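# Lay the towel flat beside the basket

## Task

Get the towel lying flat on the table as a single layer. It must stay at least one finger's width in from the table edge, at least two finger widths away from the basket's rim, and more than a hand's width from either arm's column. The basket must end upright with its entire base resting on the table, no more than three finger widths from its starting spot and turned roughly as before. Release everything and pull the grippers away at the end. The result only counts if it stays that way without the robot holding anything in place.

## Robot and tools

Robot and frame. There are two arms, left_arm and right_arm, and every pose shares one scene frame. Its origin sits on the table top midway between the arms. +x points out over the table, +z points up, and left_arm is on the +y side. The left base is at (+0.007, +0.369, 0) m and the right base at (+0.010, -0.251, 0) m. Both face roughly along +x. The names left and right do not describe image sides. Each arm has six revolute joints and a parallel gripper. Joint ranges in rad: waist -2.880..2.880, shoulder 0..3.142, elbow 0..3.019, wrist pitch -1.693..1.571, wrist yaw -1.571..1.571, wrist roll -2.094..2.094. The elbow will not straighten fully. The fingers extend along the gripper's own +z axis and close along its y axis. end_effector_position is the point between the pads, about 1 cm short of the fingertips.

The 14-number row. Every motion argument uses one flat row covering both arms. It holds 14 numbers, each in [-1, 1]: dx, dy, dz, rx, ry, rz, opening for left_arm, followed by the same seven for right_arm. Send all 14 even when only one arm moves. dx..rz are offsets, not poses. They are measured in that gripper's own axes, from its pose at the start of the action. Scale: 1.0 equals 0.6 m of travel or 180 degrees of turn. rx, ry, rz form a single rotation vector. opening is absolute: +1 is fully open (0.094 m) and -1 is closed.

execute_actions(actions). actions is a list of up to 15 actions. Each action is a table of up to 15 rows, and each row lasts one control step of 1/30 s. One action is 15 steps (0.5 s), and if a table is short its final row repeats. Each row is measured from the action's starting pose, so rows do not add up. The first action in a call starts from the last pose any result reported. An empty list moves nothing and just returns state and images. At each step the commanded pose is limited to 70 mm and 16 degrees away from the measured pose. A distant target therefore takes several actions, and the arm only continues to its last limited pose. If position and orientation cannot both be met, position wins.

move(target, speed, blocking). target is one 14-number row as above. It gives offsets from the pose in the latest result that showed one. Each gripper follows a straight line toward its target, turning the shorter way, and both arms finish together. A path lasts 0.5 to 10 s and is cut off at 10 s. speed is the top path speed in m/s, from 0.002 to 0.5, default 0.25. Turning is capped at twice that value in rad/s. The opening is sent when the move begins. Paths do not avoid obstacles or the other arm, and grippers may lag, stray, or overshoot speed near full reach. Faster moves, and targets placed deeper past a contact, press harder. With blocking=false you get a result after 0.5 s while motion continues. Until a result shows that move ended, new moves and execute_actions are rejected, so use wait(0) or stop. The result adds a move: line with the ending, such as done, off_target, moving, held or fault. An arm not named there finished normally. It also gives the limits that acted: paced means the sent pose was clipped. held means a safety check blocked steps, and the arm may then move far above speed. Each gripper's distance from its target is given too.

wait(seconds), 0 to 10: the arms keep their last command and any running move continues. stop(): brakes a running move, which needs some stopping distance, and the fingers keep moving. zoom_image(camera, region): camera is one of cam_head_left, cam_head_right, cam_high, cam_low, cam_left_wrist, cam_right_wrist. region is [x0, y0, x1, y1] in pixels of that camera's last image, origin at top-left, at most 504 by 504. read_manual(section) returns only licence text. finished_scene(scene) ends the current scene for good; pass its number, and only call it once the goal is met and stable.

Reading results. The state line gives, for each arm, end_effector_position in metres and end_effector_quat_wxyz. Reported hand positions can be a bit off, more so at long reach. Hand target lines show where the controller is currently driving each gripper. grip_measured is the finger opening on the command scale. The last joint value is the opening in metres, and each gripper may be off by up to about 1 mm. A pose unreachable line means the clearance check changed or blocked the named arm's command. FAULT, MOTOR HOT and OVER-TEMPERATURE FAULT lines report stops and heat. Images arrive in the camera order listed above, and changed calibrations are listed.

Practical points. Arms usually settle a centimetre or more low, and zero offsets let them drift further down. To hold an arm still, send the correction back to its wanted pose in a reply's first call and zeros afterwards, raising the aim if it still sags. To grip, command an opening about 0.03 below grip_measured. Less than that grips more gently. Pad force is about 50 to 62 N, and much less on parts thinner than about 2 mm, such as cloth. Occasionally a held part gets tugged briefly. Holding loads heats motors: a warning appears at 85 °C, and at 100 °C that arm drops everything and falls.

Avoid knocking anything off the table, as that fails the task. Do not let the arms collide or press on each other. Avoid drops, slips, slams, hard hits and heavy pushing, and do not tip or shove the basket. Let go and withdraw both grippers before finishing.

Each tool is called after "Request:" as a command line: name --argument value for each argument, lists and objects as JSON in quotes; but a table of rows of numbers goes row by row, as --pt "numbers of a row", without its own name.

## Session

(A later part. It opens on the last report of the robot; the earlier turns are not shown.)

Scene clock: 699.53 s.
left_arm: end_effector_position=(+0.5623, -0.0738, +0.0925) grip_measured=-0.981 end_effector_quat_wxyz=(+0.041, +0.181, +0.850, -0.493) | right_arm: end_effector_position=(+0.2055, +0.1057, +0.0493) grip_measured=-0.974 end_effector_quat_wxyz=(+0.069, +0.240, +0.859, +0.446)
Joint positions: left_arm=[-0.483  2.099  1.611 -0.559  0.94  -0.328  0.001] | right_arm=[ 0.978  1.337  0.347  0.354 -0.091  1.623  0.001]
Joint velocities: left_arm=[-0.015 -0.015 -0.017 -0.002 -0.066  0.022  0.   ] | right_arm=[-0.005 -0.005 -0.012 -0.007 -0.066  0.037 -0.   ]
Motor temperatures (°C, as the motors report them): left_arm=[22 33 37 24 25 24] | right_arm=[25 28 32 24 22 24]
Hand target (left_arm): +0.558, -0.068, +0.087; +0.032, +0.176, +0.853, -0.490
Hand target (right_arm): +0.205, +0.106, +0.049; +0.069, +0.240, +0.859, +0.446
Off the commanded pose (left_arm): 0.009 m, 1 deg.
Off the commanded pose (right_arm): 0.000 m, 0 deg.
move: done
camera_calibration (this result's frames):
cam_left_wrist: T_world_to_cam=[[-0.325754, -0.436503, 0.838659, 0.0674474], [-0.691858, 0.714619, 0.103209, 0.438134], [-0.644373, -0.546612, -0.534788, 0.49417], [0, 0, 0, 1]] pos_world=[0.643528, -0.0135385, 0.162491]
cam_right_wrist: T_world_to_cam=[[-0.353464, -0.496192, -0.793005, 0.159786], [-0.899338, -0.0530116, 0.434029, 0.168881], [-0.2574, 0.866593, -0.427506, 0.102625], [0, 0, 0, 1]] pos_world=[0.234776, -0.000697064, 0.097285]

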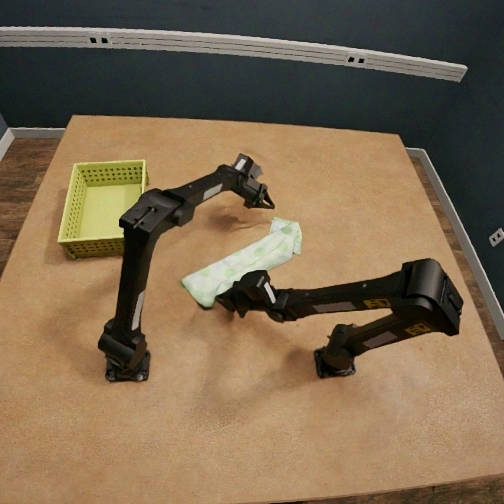

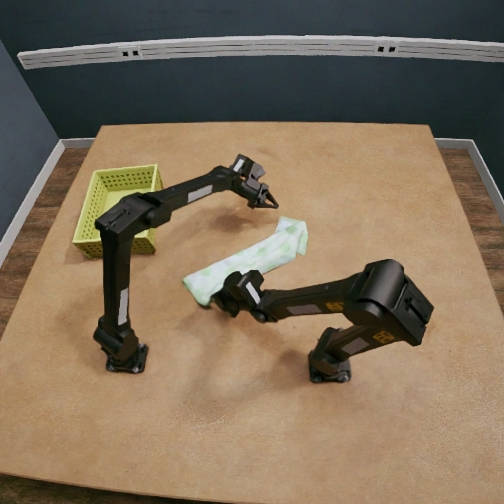

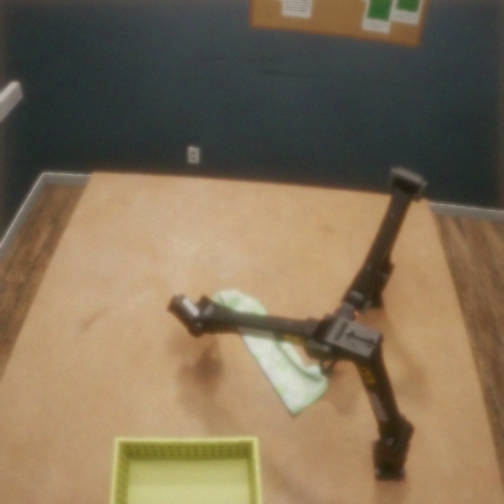

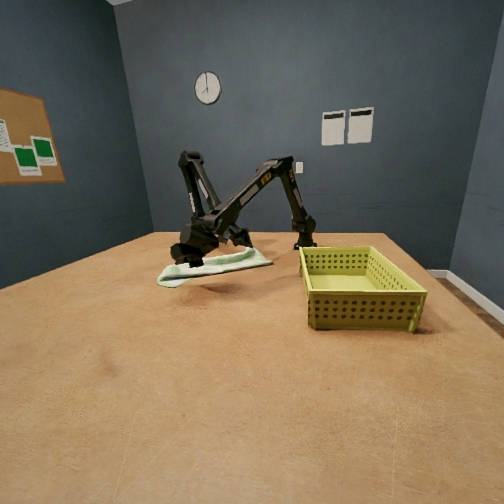

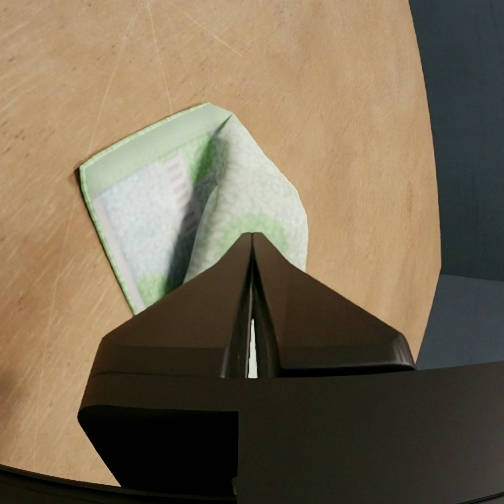

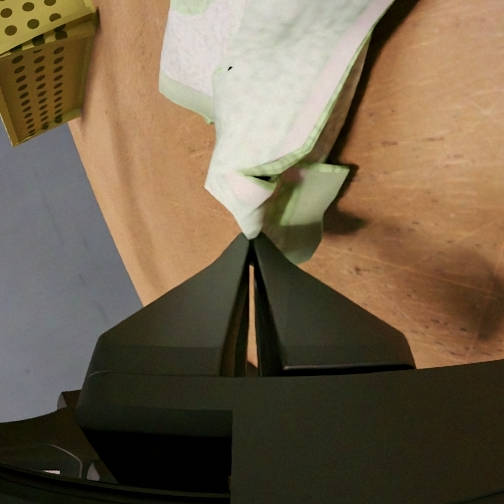

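Request:
move --target '[0.02,0.17,0.005,0,0,0,-0.6, 0,0,0,0,0,0,-1]' --speed 0.05

Request:
move --target '[-0.01,-0.03,0.13,0,0,0,-0.6, 0,0,0,0,0,0,-1]' --speed 0.03

Scene clock: 706.80 s.
left_arm: end_effector_position=(+0.5815, -0.0356, +0.0245) grip_measured=-0.602 end_effector_quat_wxyz=(+0.041, +0.183, +0.849, -0.493) | right_arm: end_effector_position=(+0.2055, +0.1057, +0.0493) grip_measured=-0.974 end_effector_quat_wxyz=(+0.069, +0.240, +0.859, +0.446)
Joint positions: left_arm=[-0.417  2.204  1.602 -0.529  0.972 -0.222  0.019] | right_arm=[ 0.978  1.337  0.347  0.354 -0.091  1.623  0.001]
Joint velocities: left_arm=[-0.005  0.005  0.002 -0.017 -0.007 -0.051 -0.   ] | right_arm=[ 0.015  0.005 -0.007 -0.012 -0.037 -0.007  0.   ]
Motor temperatures (°C, as the motors report them): left_arm=[22 33 37 24 25 24] | right_arm=[25 28 32 24 22 24]
Hand target (left_arm): +0.584, -0.028, +0.004; +0.041, +0.181, +0.850, -0.493
Hand target (right_arm): +0.205, +0.106, +0.049; +0.069, +0.240, +0.859, +0.446
Off the commanded pose (left_arm): 0.023 m, 0 deg.
Off the commanded pose (right_arm): 0.000 m, 0 deg.
move: off_target (left_arm)
camera_calibration (this result's frames):
cam_left_wrist: T_world_to_cam=[[-0.328707, -0.434484, 0.838556, 0.149143], [-0.689905, 0.716823, 0.100973, 0.430175], [-0.644968, -0.545333, -0.535377, 0.491495], [0, 0, 0, 1]] pos_world=[0.662803, 0.024469, 0.0946343]
cam_right_wrist: T_world_to_cam=[[-0.353464, -0.496192, -0.793005, 0.159786], [-0.899338, -0.0530116, 0.434029, 0.168881], [-0.2574, 0.866593, -0.427506, 0.102625], [0, 0, 0, 1]] pos_world=[0.234776, -0.000697064, 0.097285]

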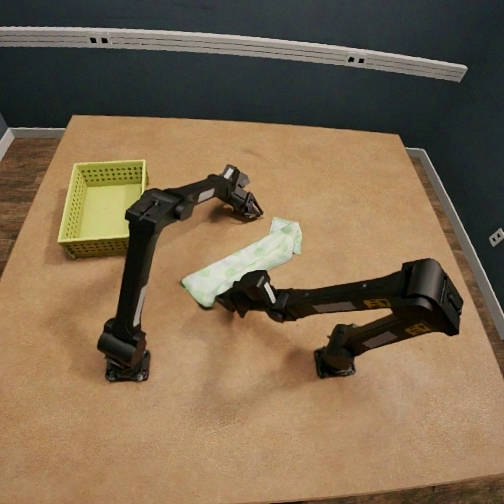

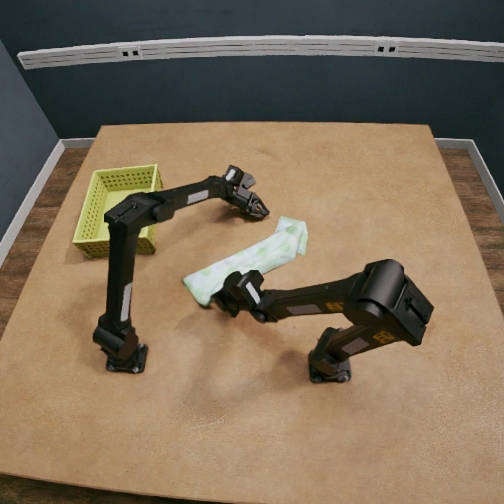

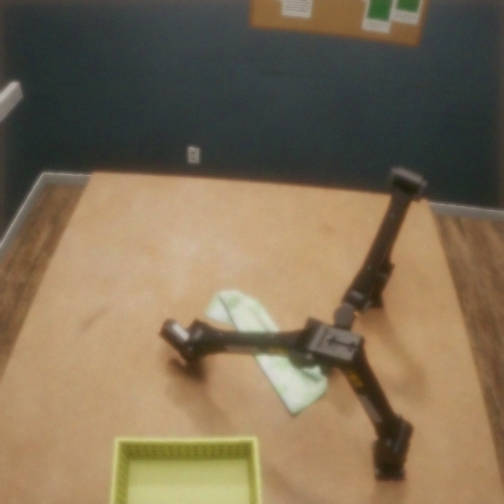

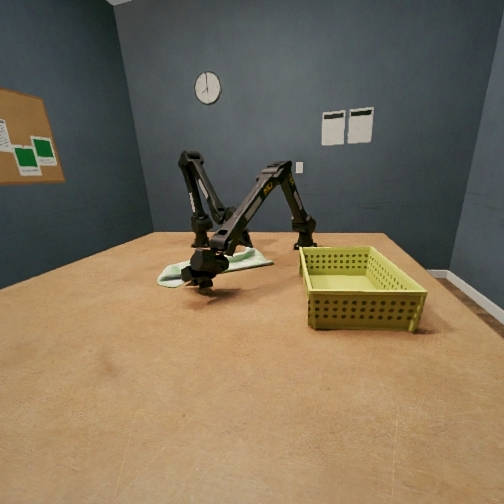

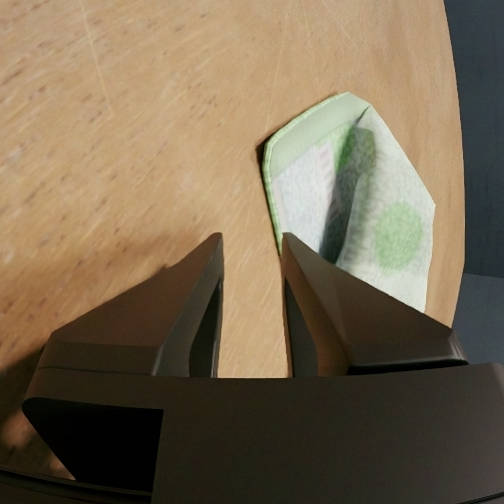

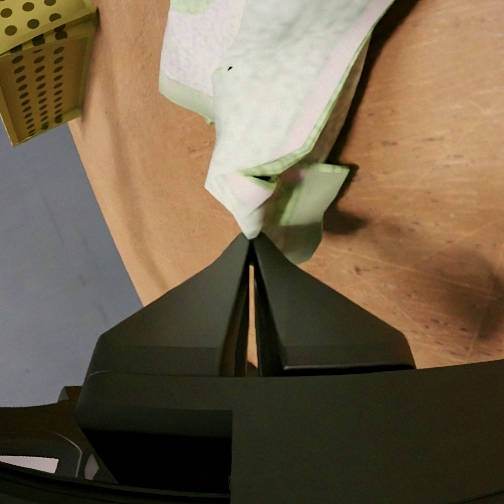

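Scene clock: 709.77 s.
left_arm: end_effector_position=(+0.5666, -0.0955, +0.0139) grip_measured=-0.602 end_effector_quat_wxyz=(+0.042, +0.180, +0.850, -0.493) | right_arm: end_effector_position=(+0.2055, +0.1057, +0.0493) grip_measured=-0.974 end_effector_quat_wxyz=(+0.069, +0.240, +0.859, +0.446)
Joint positions: left_arm=[-0.509  2.237  1.618 -0.395  0.926 -0.368  0.019] | right_arm=[ 0.978  1.337  0.347  0.354 -0.091  1.623  0.001]
Joint velocities: left_arm=[-0.005 -0.024 -0.002 -0.007 -0.007 -0.007 -0.   ] | right_arm=[-0.015 -0.005 -0.012  0.007 -0.037  0.007  0.001]
Motor temperatures (°C, as the motors report them): left_arm=[22 33 37 24 25 24] | right_arm=[25 28 32 24 22 24]
Hand target (left_arm): +0.571, -0.111, +0.002; +0.042, +0.183, +0.849, -0.493
Hand target (right_arm): +0.205, +0.106, +0.049; +0.069, +0.240, +0.859, +0.446
Off the commanded pose (left_arm): 0.022 m, 0 deg.
Off the commanded pose (right_arm): 0.000 m, 0 deg.
move: off_target (left_arm)
camera_calibration (this result's frames):
cam_left_wrist: T_world_to_cam=[[-0.325263, -0.436736, 0.838728, 0.124985], [-0.692868, 0.713681, 0.102925, 0.46519], [-0.643536, -0.54765, -0.534734, 0.442479], [0, 0, 0, 1]] pos_world=[0.647719, -0.0350874, 0.0839003]
cam_right_wrist: T_world_to_cam=[[-0.353464, -0.496192, -0.793005, 0.159786], [-0.899338, -0.0530116, 0.434029, 0.168881], [-0.2574, 0.866593, -0.427506, 0.102625], [0, 0, 0, 1]] pos_world=[0.234776, -0.000697064, 0.097285]

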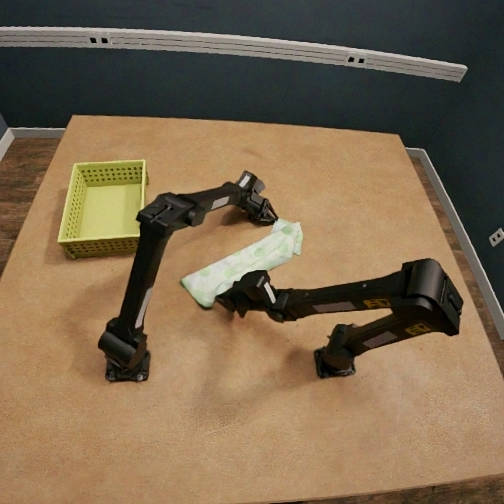

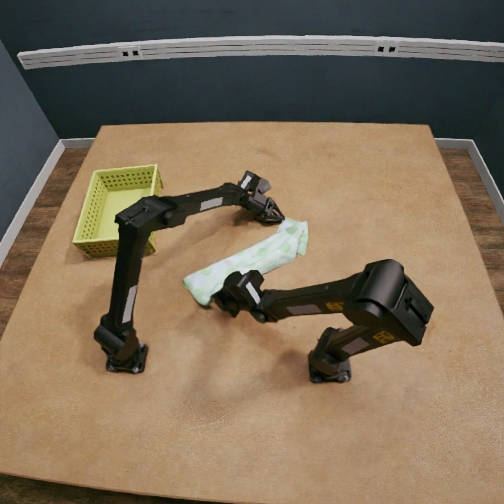

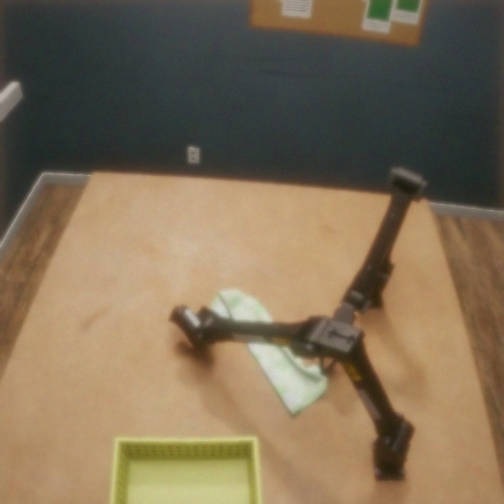

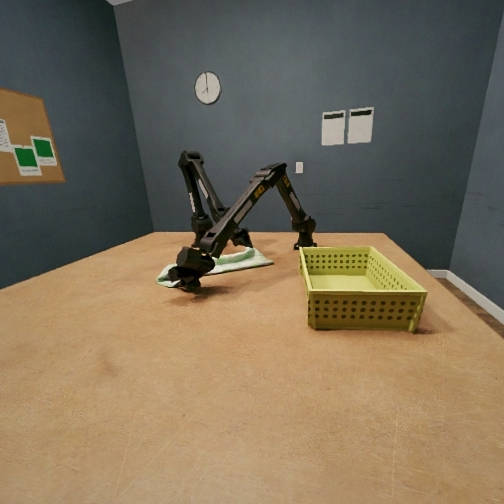

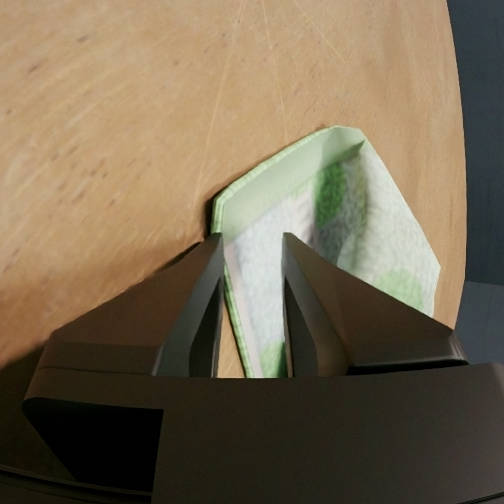

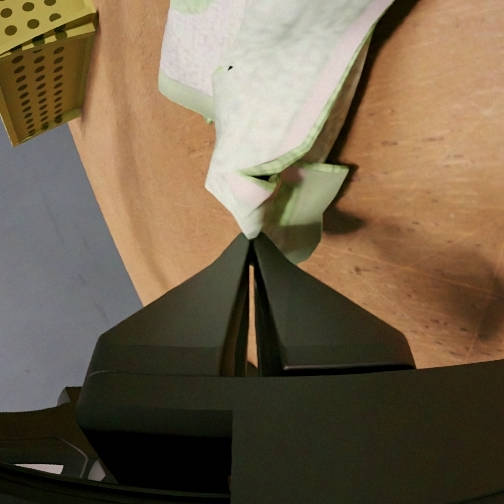

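Request:
execute_actions --actions '[[[0,0,0,0,0,0,-1,0,0,0,0,0,0,-1]],[[0,0,0,0,0,0,-1,0,0,0,0,0,0,-1]]]'

Scene clock: 714.70 s.
left_arm: end_effector_position=(+0.5666, -0.0955, +0.0139) grip_measured=-0.981 end_effector_quat_wxyz=(+0.041, +0.180, +0.850, -0.493) | right_arm: end_effector_position=(+0.2055, +0.1057, +0.0493) grip_measured=-0.974 end_effector_quat_wxyz=(+0.069, +0.240, +0.859, +0.446)
Joint positions: left_arm=[-0.509  2.237  1.618 -0.395  0.926 -0.37   0.001] | right_arm=[ 0.978  1.337  0.347  0.354 -0.091  1.623  0.001]
Joint velocities: left_arm=[ 0.005  0.005 -0.012  0.007 -0.022 -0.051 -0.001] | right_arm=[ 0.005 -0.015  0.007 -0.012 -0.022  0.11  -0.001]
Motor temperatures (°C, as the motors report them): left_arm=[22 33 38 24 25 24] | right_arm=[25 28 32 24 22 24]
Hand target (left_arm): +0.567, -0.095, +0.014; +0.041, +0.180, +0.850, -0.493
Hand target (right_arm): +0.205, +0.106, +0.049; +0.069, +0.240, +0.859, +0.446
Off the commanded pose (left_arm): 0.000 m, 0 deg.
Off the commanded pose (right_arm): 0.000 m, 0 deg.
camera_calibration (this result's frames):
cam_left_wrist: T_world_to_cam=[[-0.32383, -0.437126, 0.83908, 0.124132], [-0.693289, 0.713124, 0.103944, 0.465361], [-0.643805, -0.548065, -0.533986, 0.442582], [0, 0, 0, 1]] pos_world=[0.647763, -0.0350356, 0.0838045]
cam_right_wrist: T_world_to_cam=[[-0.353464, -0.496192, -0.793005, 0.159786], [-0.899338, -0.0530116, 0.434029, 0.168881], [-0.2574, 0.866593, -0.427506, 0.102625], [0, 0, 0, 1]] pos_world=[0.234776, -0.000697064, 0.097285]

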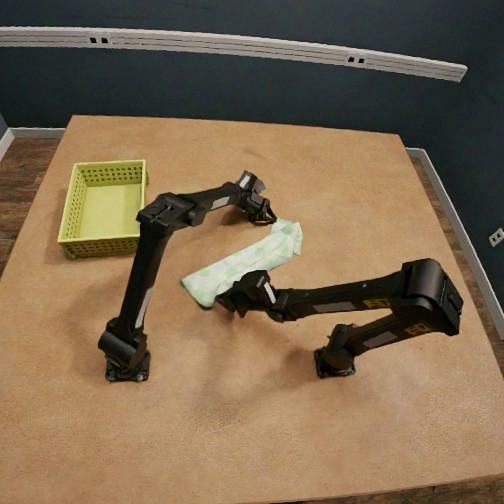

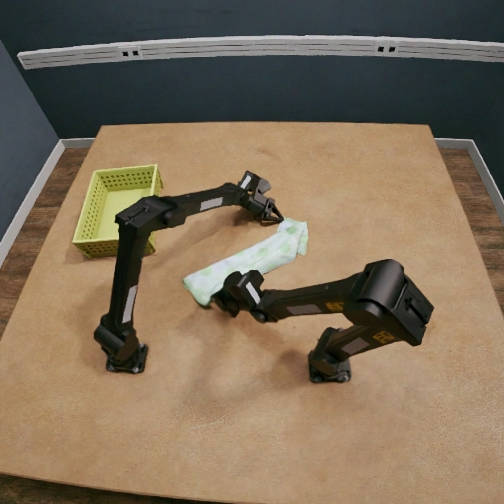

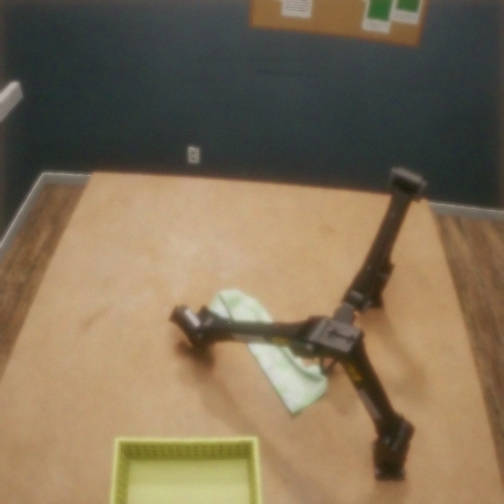

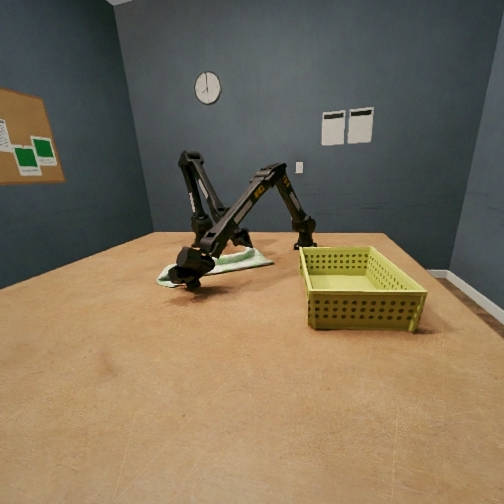

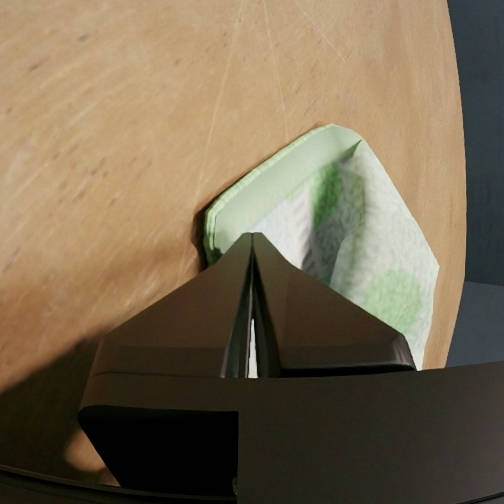

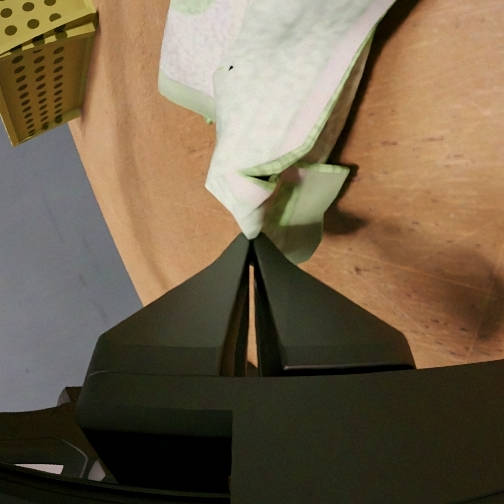

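Request:
move --target '[0.008,0.0,-0.12,-0.07,0,0,-0.6, 0,0,0,0,0,0,-1]' --speed 0.06

Request:
move --target '[0.0,0.05,0.04,0,0,0,-0.6, 0,0,0,0,0,0,-1]' --speed 0.04

Scene clock: 721.27 s.
left_arm: end_effector_position=(+0.5711, -0.0438, +0.0531) grip_measured=-0.602 end_effector_quat_wxyz=(+0.063, +0.177, +0.896, -0.403) | right_arm: end_effector_position=(+0.2055, +0.1057, +0.0493) grip_measured=-0.974 end_effector_quat_wxyz=(+0.069, +0.240, +0.859, +0.446)
Joint positions: left_arm=[-0.471  2.103  1.591 -0.628  0.745 -0.244  0.019] | right_arm=[ 0.978  1.337  0.347  0.354 -0.091  1.623  0.001]
Joint velocities: left_arm=[-0.005 -0.005 -0.002  0.002  0.007  0.022  0.   ] | right_arm=[-0.005  0.005  0.007  0.007  0.022 -0.037 -0.001]
Motor temperatures (°C, as the motors report them): left_arm=[22 33 37 24 25 24] | right_arm=[25 28 32 24 22 24]
Hand target (left_arm): +0.571, -0.033, +0.049; +0.060, +0.175, +0.899, -0.397
Hand target (right_arm): +0.205, +0.106, +0.049; +0.069, +0.240, +0.859, +0.446
Off the commanded pose (left_arm): 0.012 m, 1 deg.
Off the commanded pose (right_arm): 0.000 m, 0 deg.
move: off_target (left_arm)
camera_calibration (this result's frames):
cam_left_wrist: T_world_to_cam=[[-0.348064, -0.602784, 0.717985, 0.128252], [-0.736573, 0.649615, 0.188309, 0.445011], [-0.579924, -0.463305, -0.670102, 0.469176], [0, 0, 0, 1]] pos_world=[0.64451, 0.00559431, 0.138513]
cam_right_wrist: T_world_to_cam=[[-0.353464, -0.496192, -0.793005, 0.159786], [-0.899338, -0.0530116, 0.434029, 0.168881], [-0.2574, 0.866593, -0.427506, 0.102625], [0, 0, 0, 1]] pos_world=[0.234776, -0.000697064, 0.097285]

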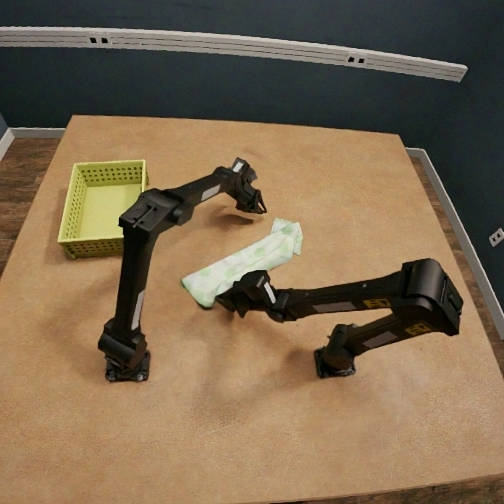

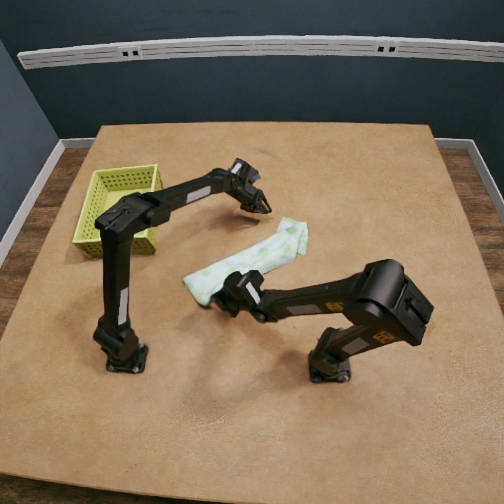

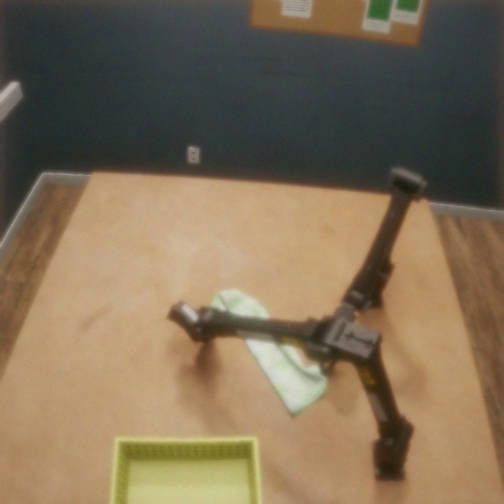

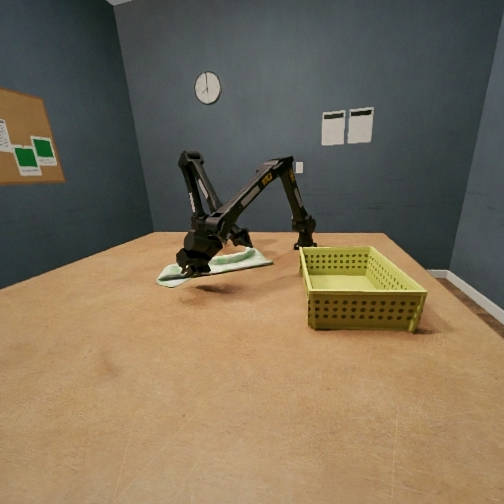

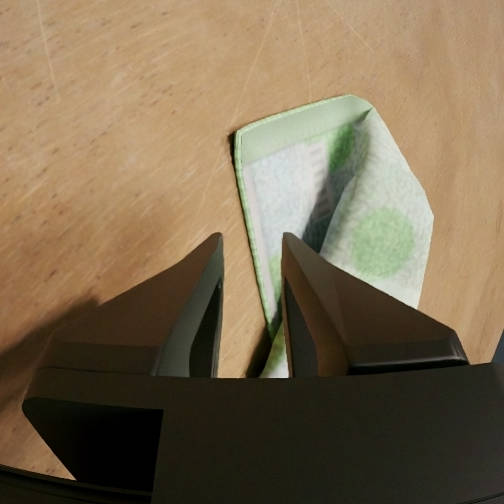

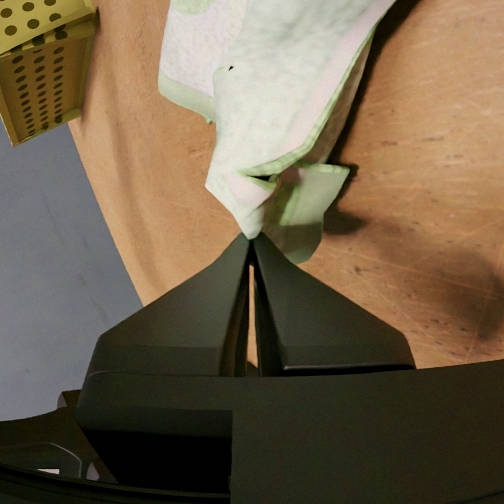

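Scene clock: 722.60 s.
left_arm: end_effector_position=(+0.5729, -0.0447, +0.0281) grip_measured=-0.602 end_effector_quat_wxyz=(+0.059, +0.176, +0.897, -0.401) | right_arm: end_effector_position=(+0.2055, +0.1057, +0.0493) grip_measured=-0.974 end_effector_quat_wxyz=(+0.069, +0.240, +0.859, +0.446)
Joint positions: left_arm=[-0.471  2.144  1.591 -0.596  0.745 -0.244  0.019] | right_arm=[ 0.978  1.337  0.347  0.354 -0.091  1.623  0.001]
Joint velocities: left_arm=[ 0.005 -0.005 -0.007  0.002 -0.066  0.037  0.   ] | right_arm=[ 0.015  0.005 -0.002 -0.002 -0.066 -0.022 -0.   ]
Motor temperatures (°C, as the motors report them): left_arm=[22 33 37 24 25 24] | right_arm=[25 28 32 24 22 24]
Hand target (left_arm): +0.580, -0.043, +0.016; +0.064, +0.177, +0.896, -0.402
Hand target (right_arm): +0.205, +0.106, +0.049; +0.069, +0.240, +0.859, +0.446
Off the commanded pose (left_arm): 0.015 m, 1 deg.
Off the commanded pose (right_arm): 0.000 m, 0 deg.
move: off_target (left_arm)
camera_calibration (this result's frames):
cam_left_wrist: T_world_to_cam=[[-0.341713, -0.606251, 0.718117, 0.142513], [-0.734994, 0.648582, 0.197804, 0.450407], [-0.585677, -0.460219, -0.667219, 0.456447], [0, 0, 0, 1]] pos_world=[0.647075, 0.00433802, 0.113117]
cam_right_wrist: T_world_to_cam=[[-0.353464, -0.496192, -0.793005, 0.159786], [-0.899338, -0.0530116, 0.434029, 0.168881], [-0.2574, 0.866593, -0.427506, 0.102625], [0, 0, 0, 1]] pos_world=[0.234776, -0.000697064, 0.097285]

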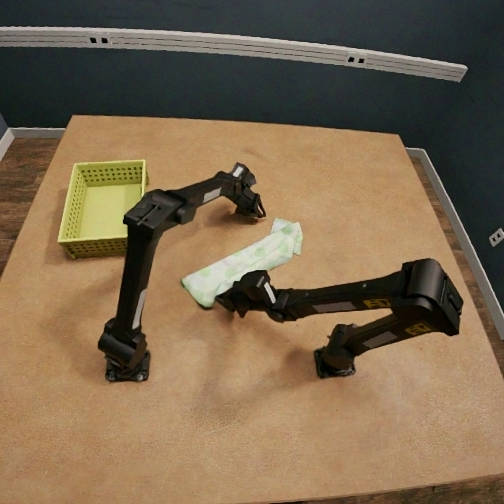

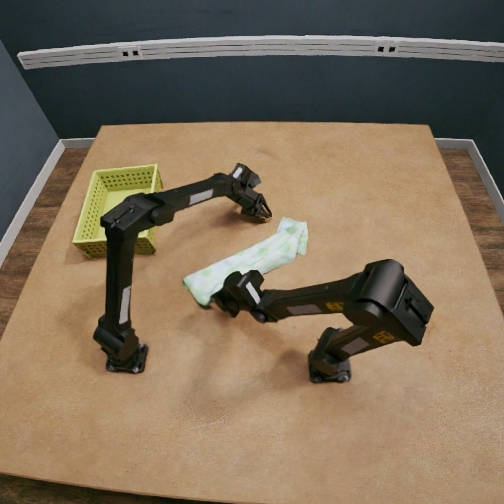

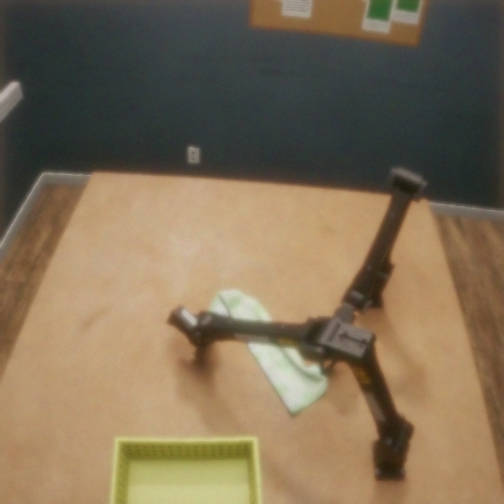

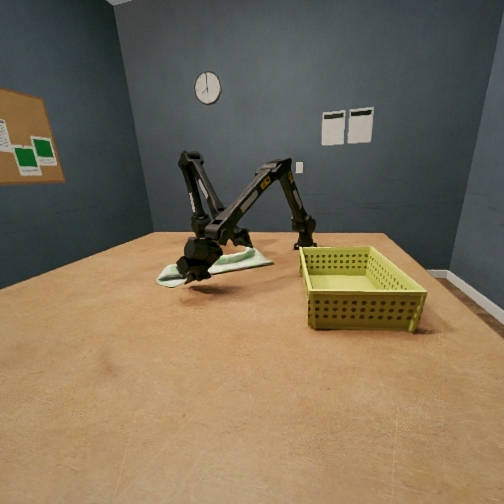

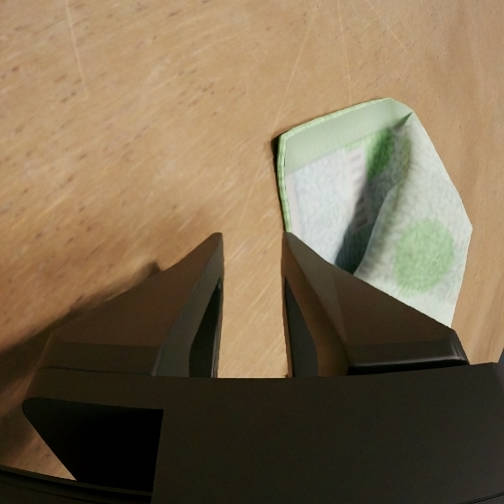

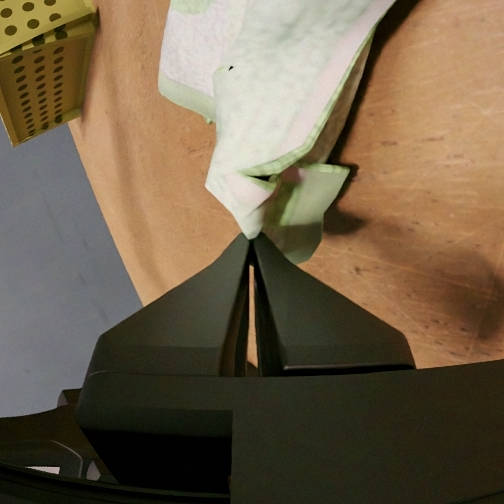

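Request:
move --target '[0.0,0.035,0.03,0,0,0,-0.6, 0,0,0,0,0,0,-1]' --speed 0.02

Request:
move --target '[-0.01,-0.045,0.085,0,0,0,-0.6, 0,0,0,0,0,0,-1]' --speed 0.02

Scene clock: 735.37 s.
left_arm: end_effector_position=(+0.5738, -0.0451, +0.0165) grip_measured=-0.602 end_effector_quat_wxyz=(+0.058, +0.175, +0.897, -0.401) | right_arm: end_effector_position=(+0.2055, +0.1057, +0.0493) grip_measured=-0.974 end_effector_quat_wxyz=(+0.069, +0.240, +0.859, +0.446)
Joint positions: left_arm=[-0.471  2.163  1.591 -0.579  0.745 -0.244  0.019] | right_arm=[ 0.978  1.337  0.347  0.354 -0.091  1.623  0.001]
Joint velocities: left_arm=[-0.005 -0.005  0.002 -0.012 -0.007 -0.066  0.   ] | right_arm=[-0.005  0.005 -0.017 -0.007 -0.037 -0.037 -0.001]
Motor temperatures (°C, as the motors report them): left_arm=[22 33 37 24 25 24] | right_arm=[25 28 32 24 22 24]
Hand target (left_arm): +0.579, -0.045, +0.001; +0.059, +0.176, +0.897, -0.401
Hand target (right_arm): +0.205, +0.106, +0.049; +0.069, +0.240, +0.859, +0.446
Off the commanded pose (left_arm): 0.016 m, 0 deg.
Off the commanded pose (right_arm): 0.000 m, 0 deg.
move: off_target (left_arm)
camera_calibration (this result's frames):
cam_left_wrist: T_world_to_cam=[[-0.340243, -0.606987, 0.718193, 0.150022], [-0.734586, 0.648378, 0.199973, 0.453412], [-0.587041, -0.459536, -0.66649, 0.449818], [0, 0, 0, 1]] pos_world=[0.648176, 0.00378678, 0.101385]
cam_right_wrist: T_world_to_cam=[[-0.353464, -0.496192, -0.793005, 0.159786], [-0.899338, -0.0530116, 0.434029, 0.168881], [-0.2574, 0.866593, -0.427506, 0.102625], [0, 0, 0, 1]] pos_world=[0.234776, -0.000697064, 0.097285]

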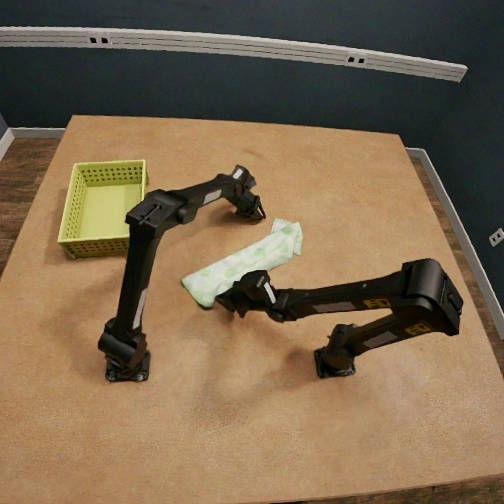

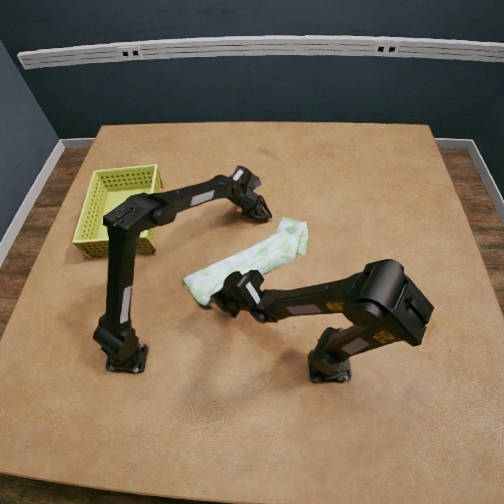

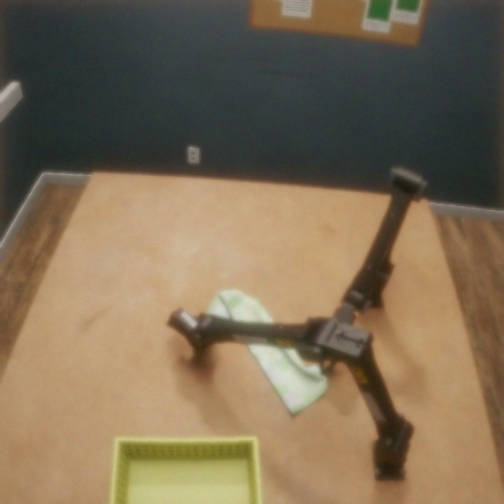

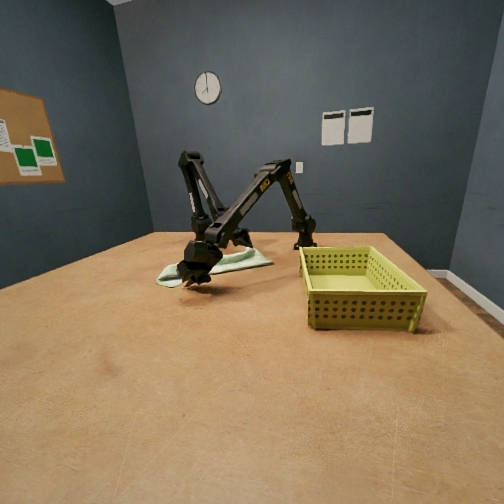

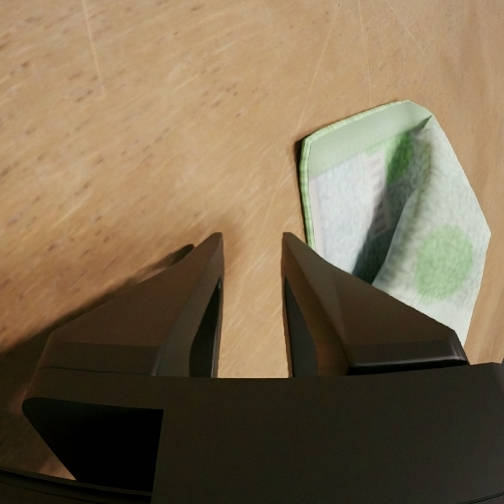

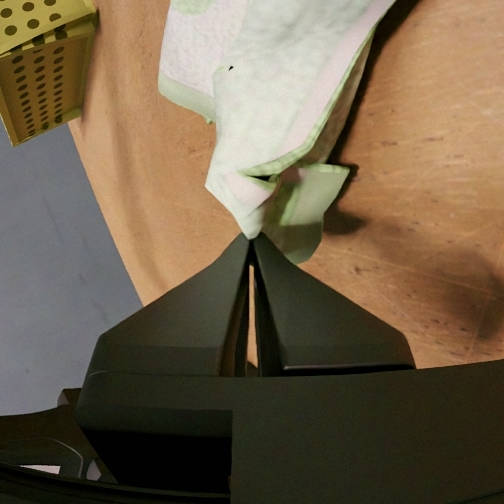

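Scene clock: 738.53 s.
left_arm: end_effector_position=(+0.5609, -0.0841, +0.0136) grip_measured=-0.602 end_effector_quat_wxyz=(+0.056, +0.173, +0.898, -0.400) | right_arm: end_effector_position=(+0.2055, +0.1057, +0.0493) grip_measured=-0.974 end_effector_quat_wxyz=(+0.069, +0.240, +0.859, +0.446)
Joint positions: left_arm=[-0.534  2.179  1.608 -0.534  0.717 -0.323  0.019] | right_arm=[ 0.978  1.337  0.347  0.354 -0.091  1.623  0.001]
Joint velocities: left_arm=[-0.005  0.015  0.012 -0.007 -0.007 -0.022  0.001] | right_arm=[-0.015  0.005 -0.002 -0.002 -0.051 -0.037  0.   ]
Motor temperatures (°C, as the motors report them): left_arm=[22 33 38 24 25 24] | right_arm=[25 28 32 24 22 24]
Hand target (left_arm): +0.567, -0.100, +0.003; +0.058, +0.175, +0.897, -0.401
Hand target (right_arm): +0.205, +0.106, +0.049; +0.069, +0.240, +0.859, +0.446
Off the commanded pose (left_arm): 0.021 m, 0 deg.
Off the commanded pose (right_arm): 0.000 m, 0 deg.
move: off_target (left_arm)
camera_calibration (this result's frames):
cam_left_wrist: T_world_to_cam=[[-0.334839, -0.610227, 0.717987, 0.120778], [-0.734916, 0.646011, 0.206319, 0.469674], [-0.589729, -0.458577, -0.664776, 0.423971], [0, 0, 0, 1]] pos_world=[0.635641, -0.0352895, 0.0982257]
cam_right_wrist: T_world_to_cam=[[-0.353464, -0.496192, -0.793005, 0.159786], [-0.899338, -0.0530116, 0.434029, 0.168881], [-0.2574, 0.866593, -0.427506, 0.102625], [0, 0, 0, 1]] pos_world=[0.234776, -0.000697064, 0.097285]

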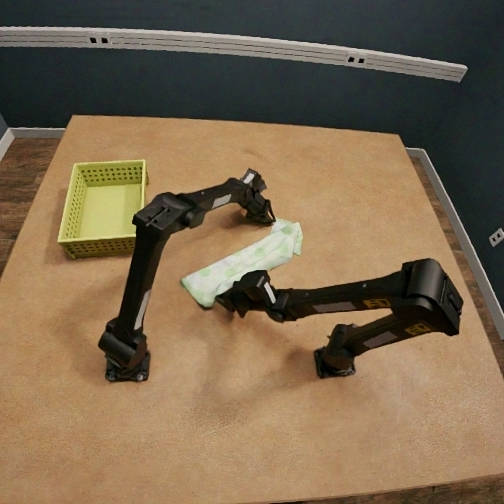

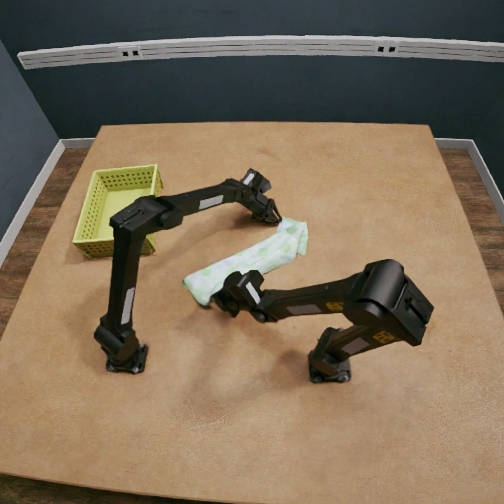

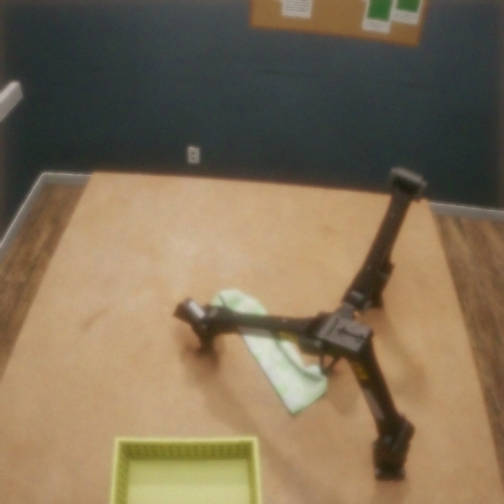

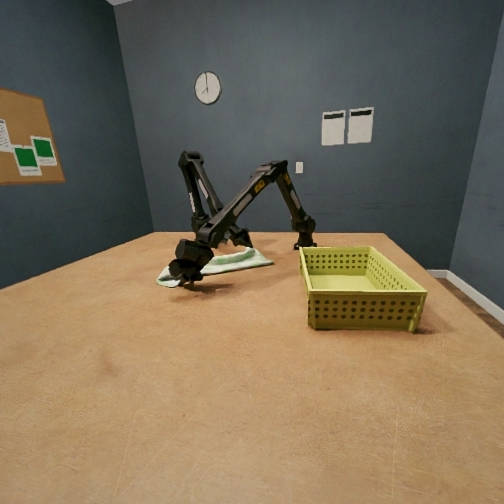

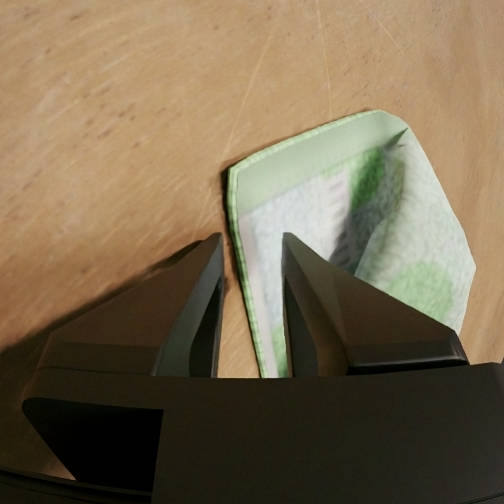

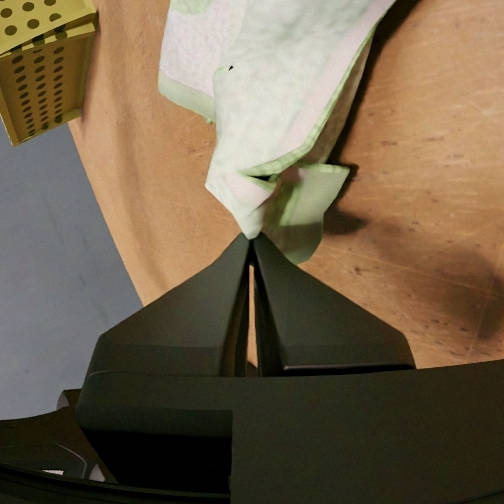

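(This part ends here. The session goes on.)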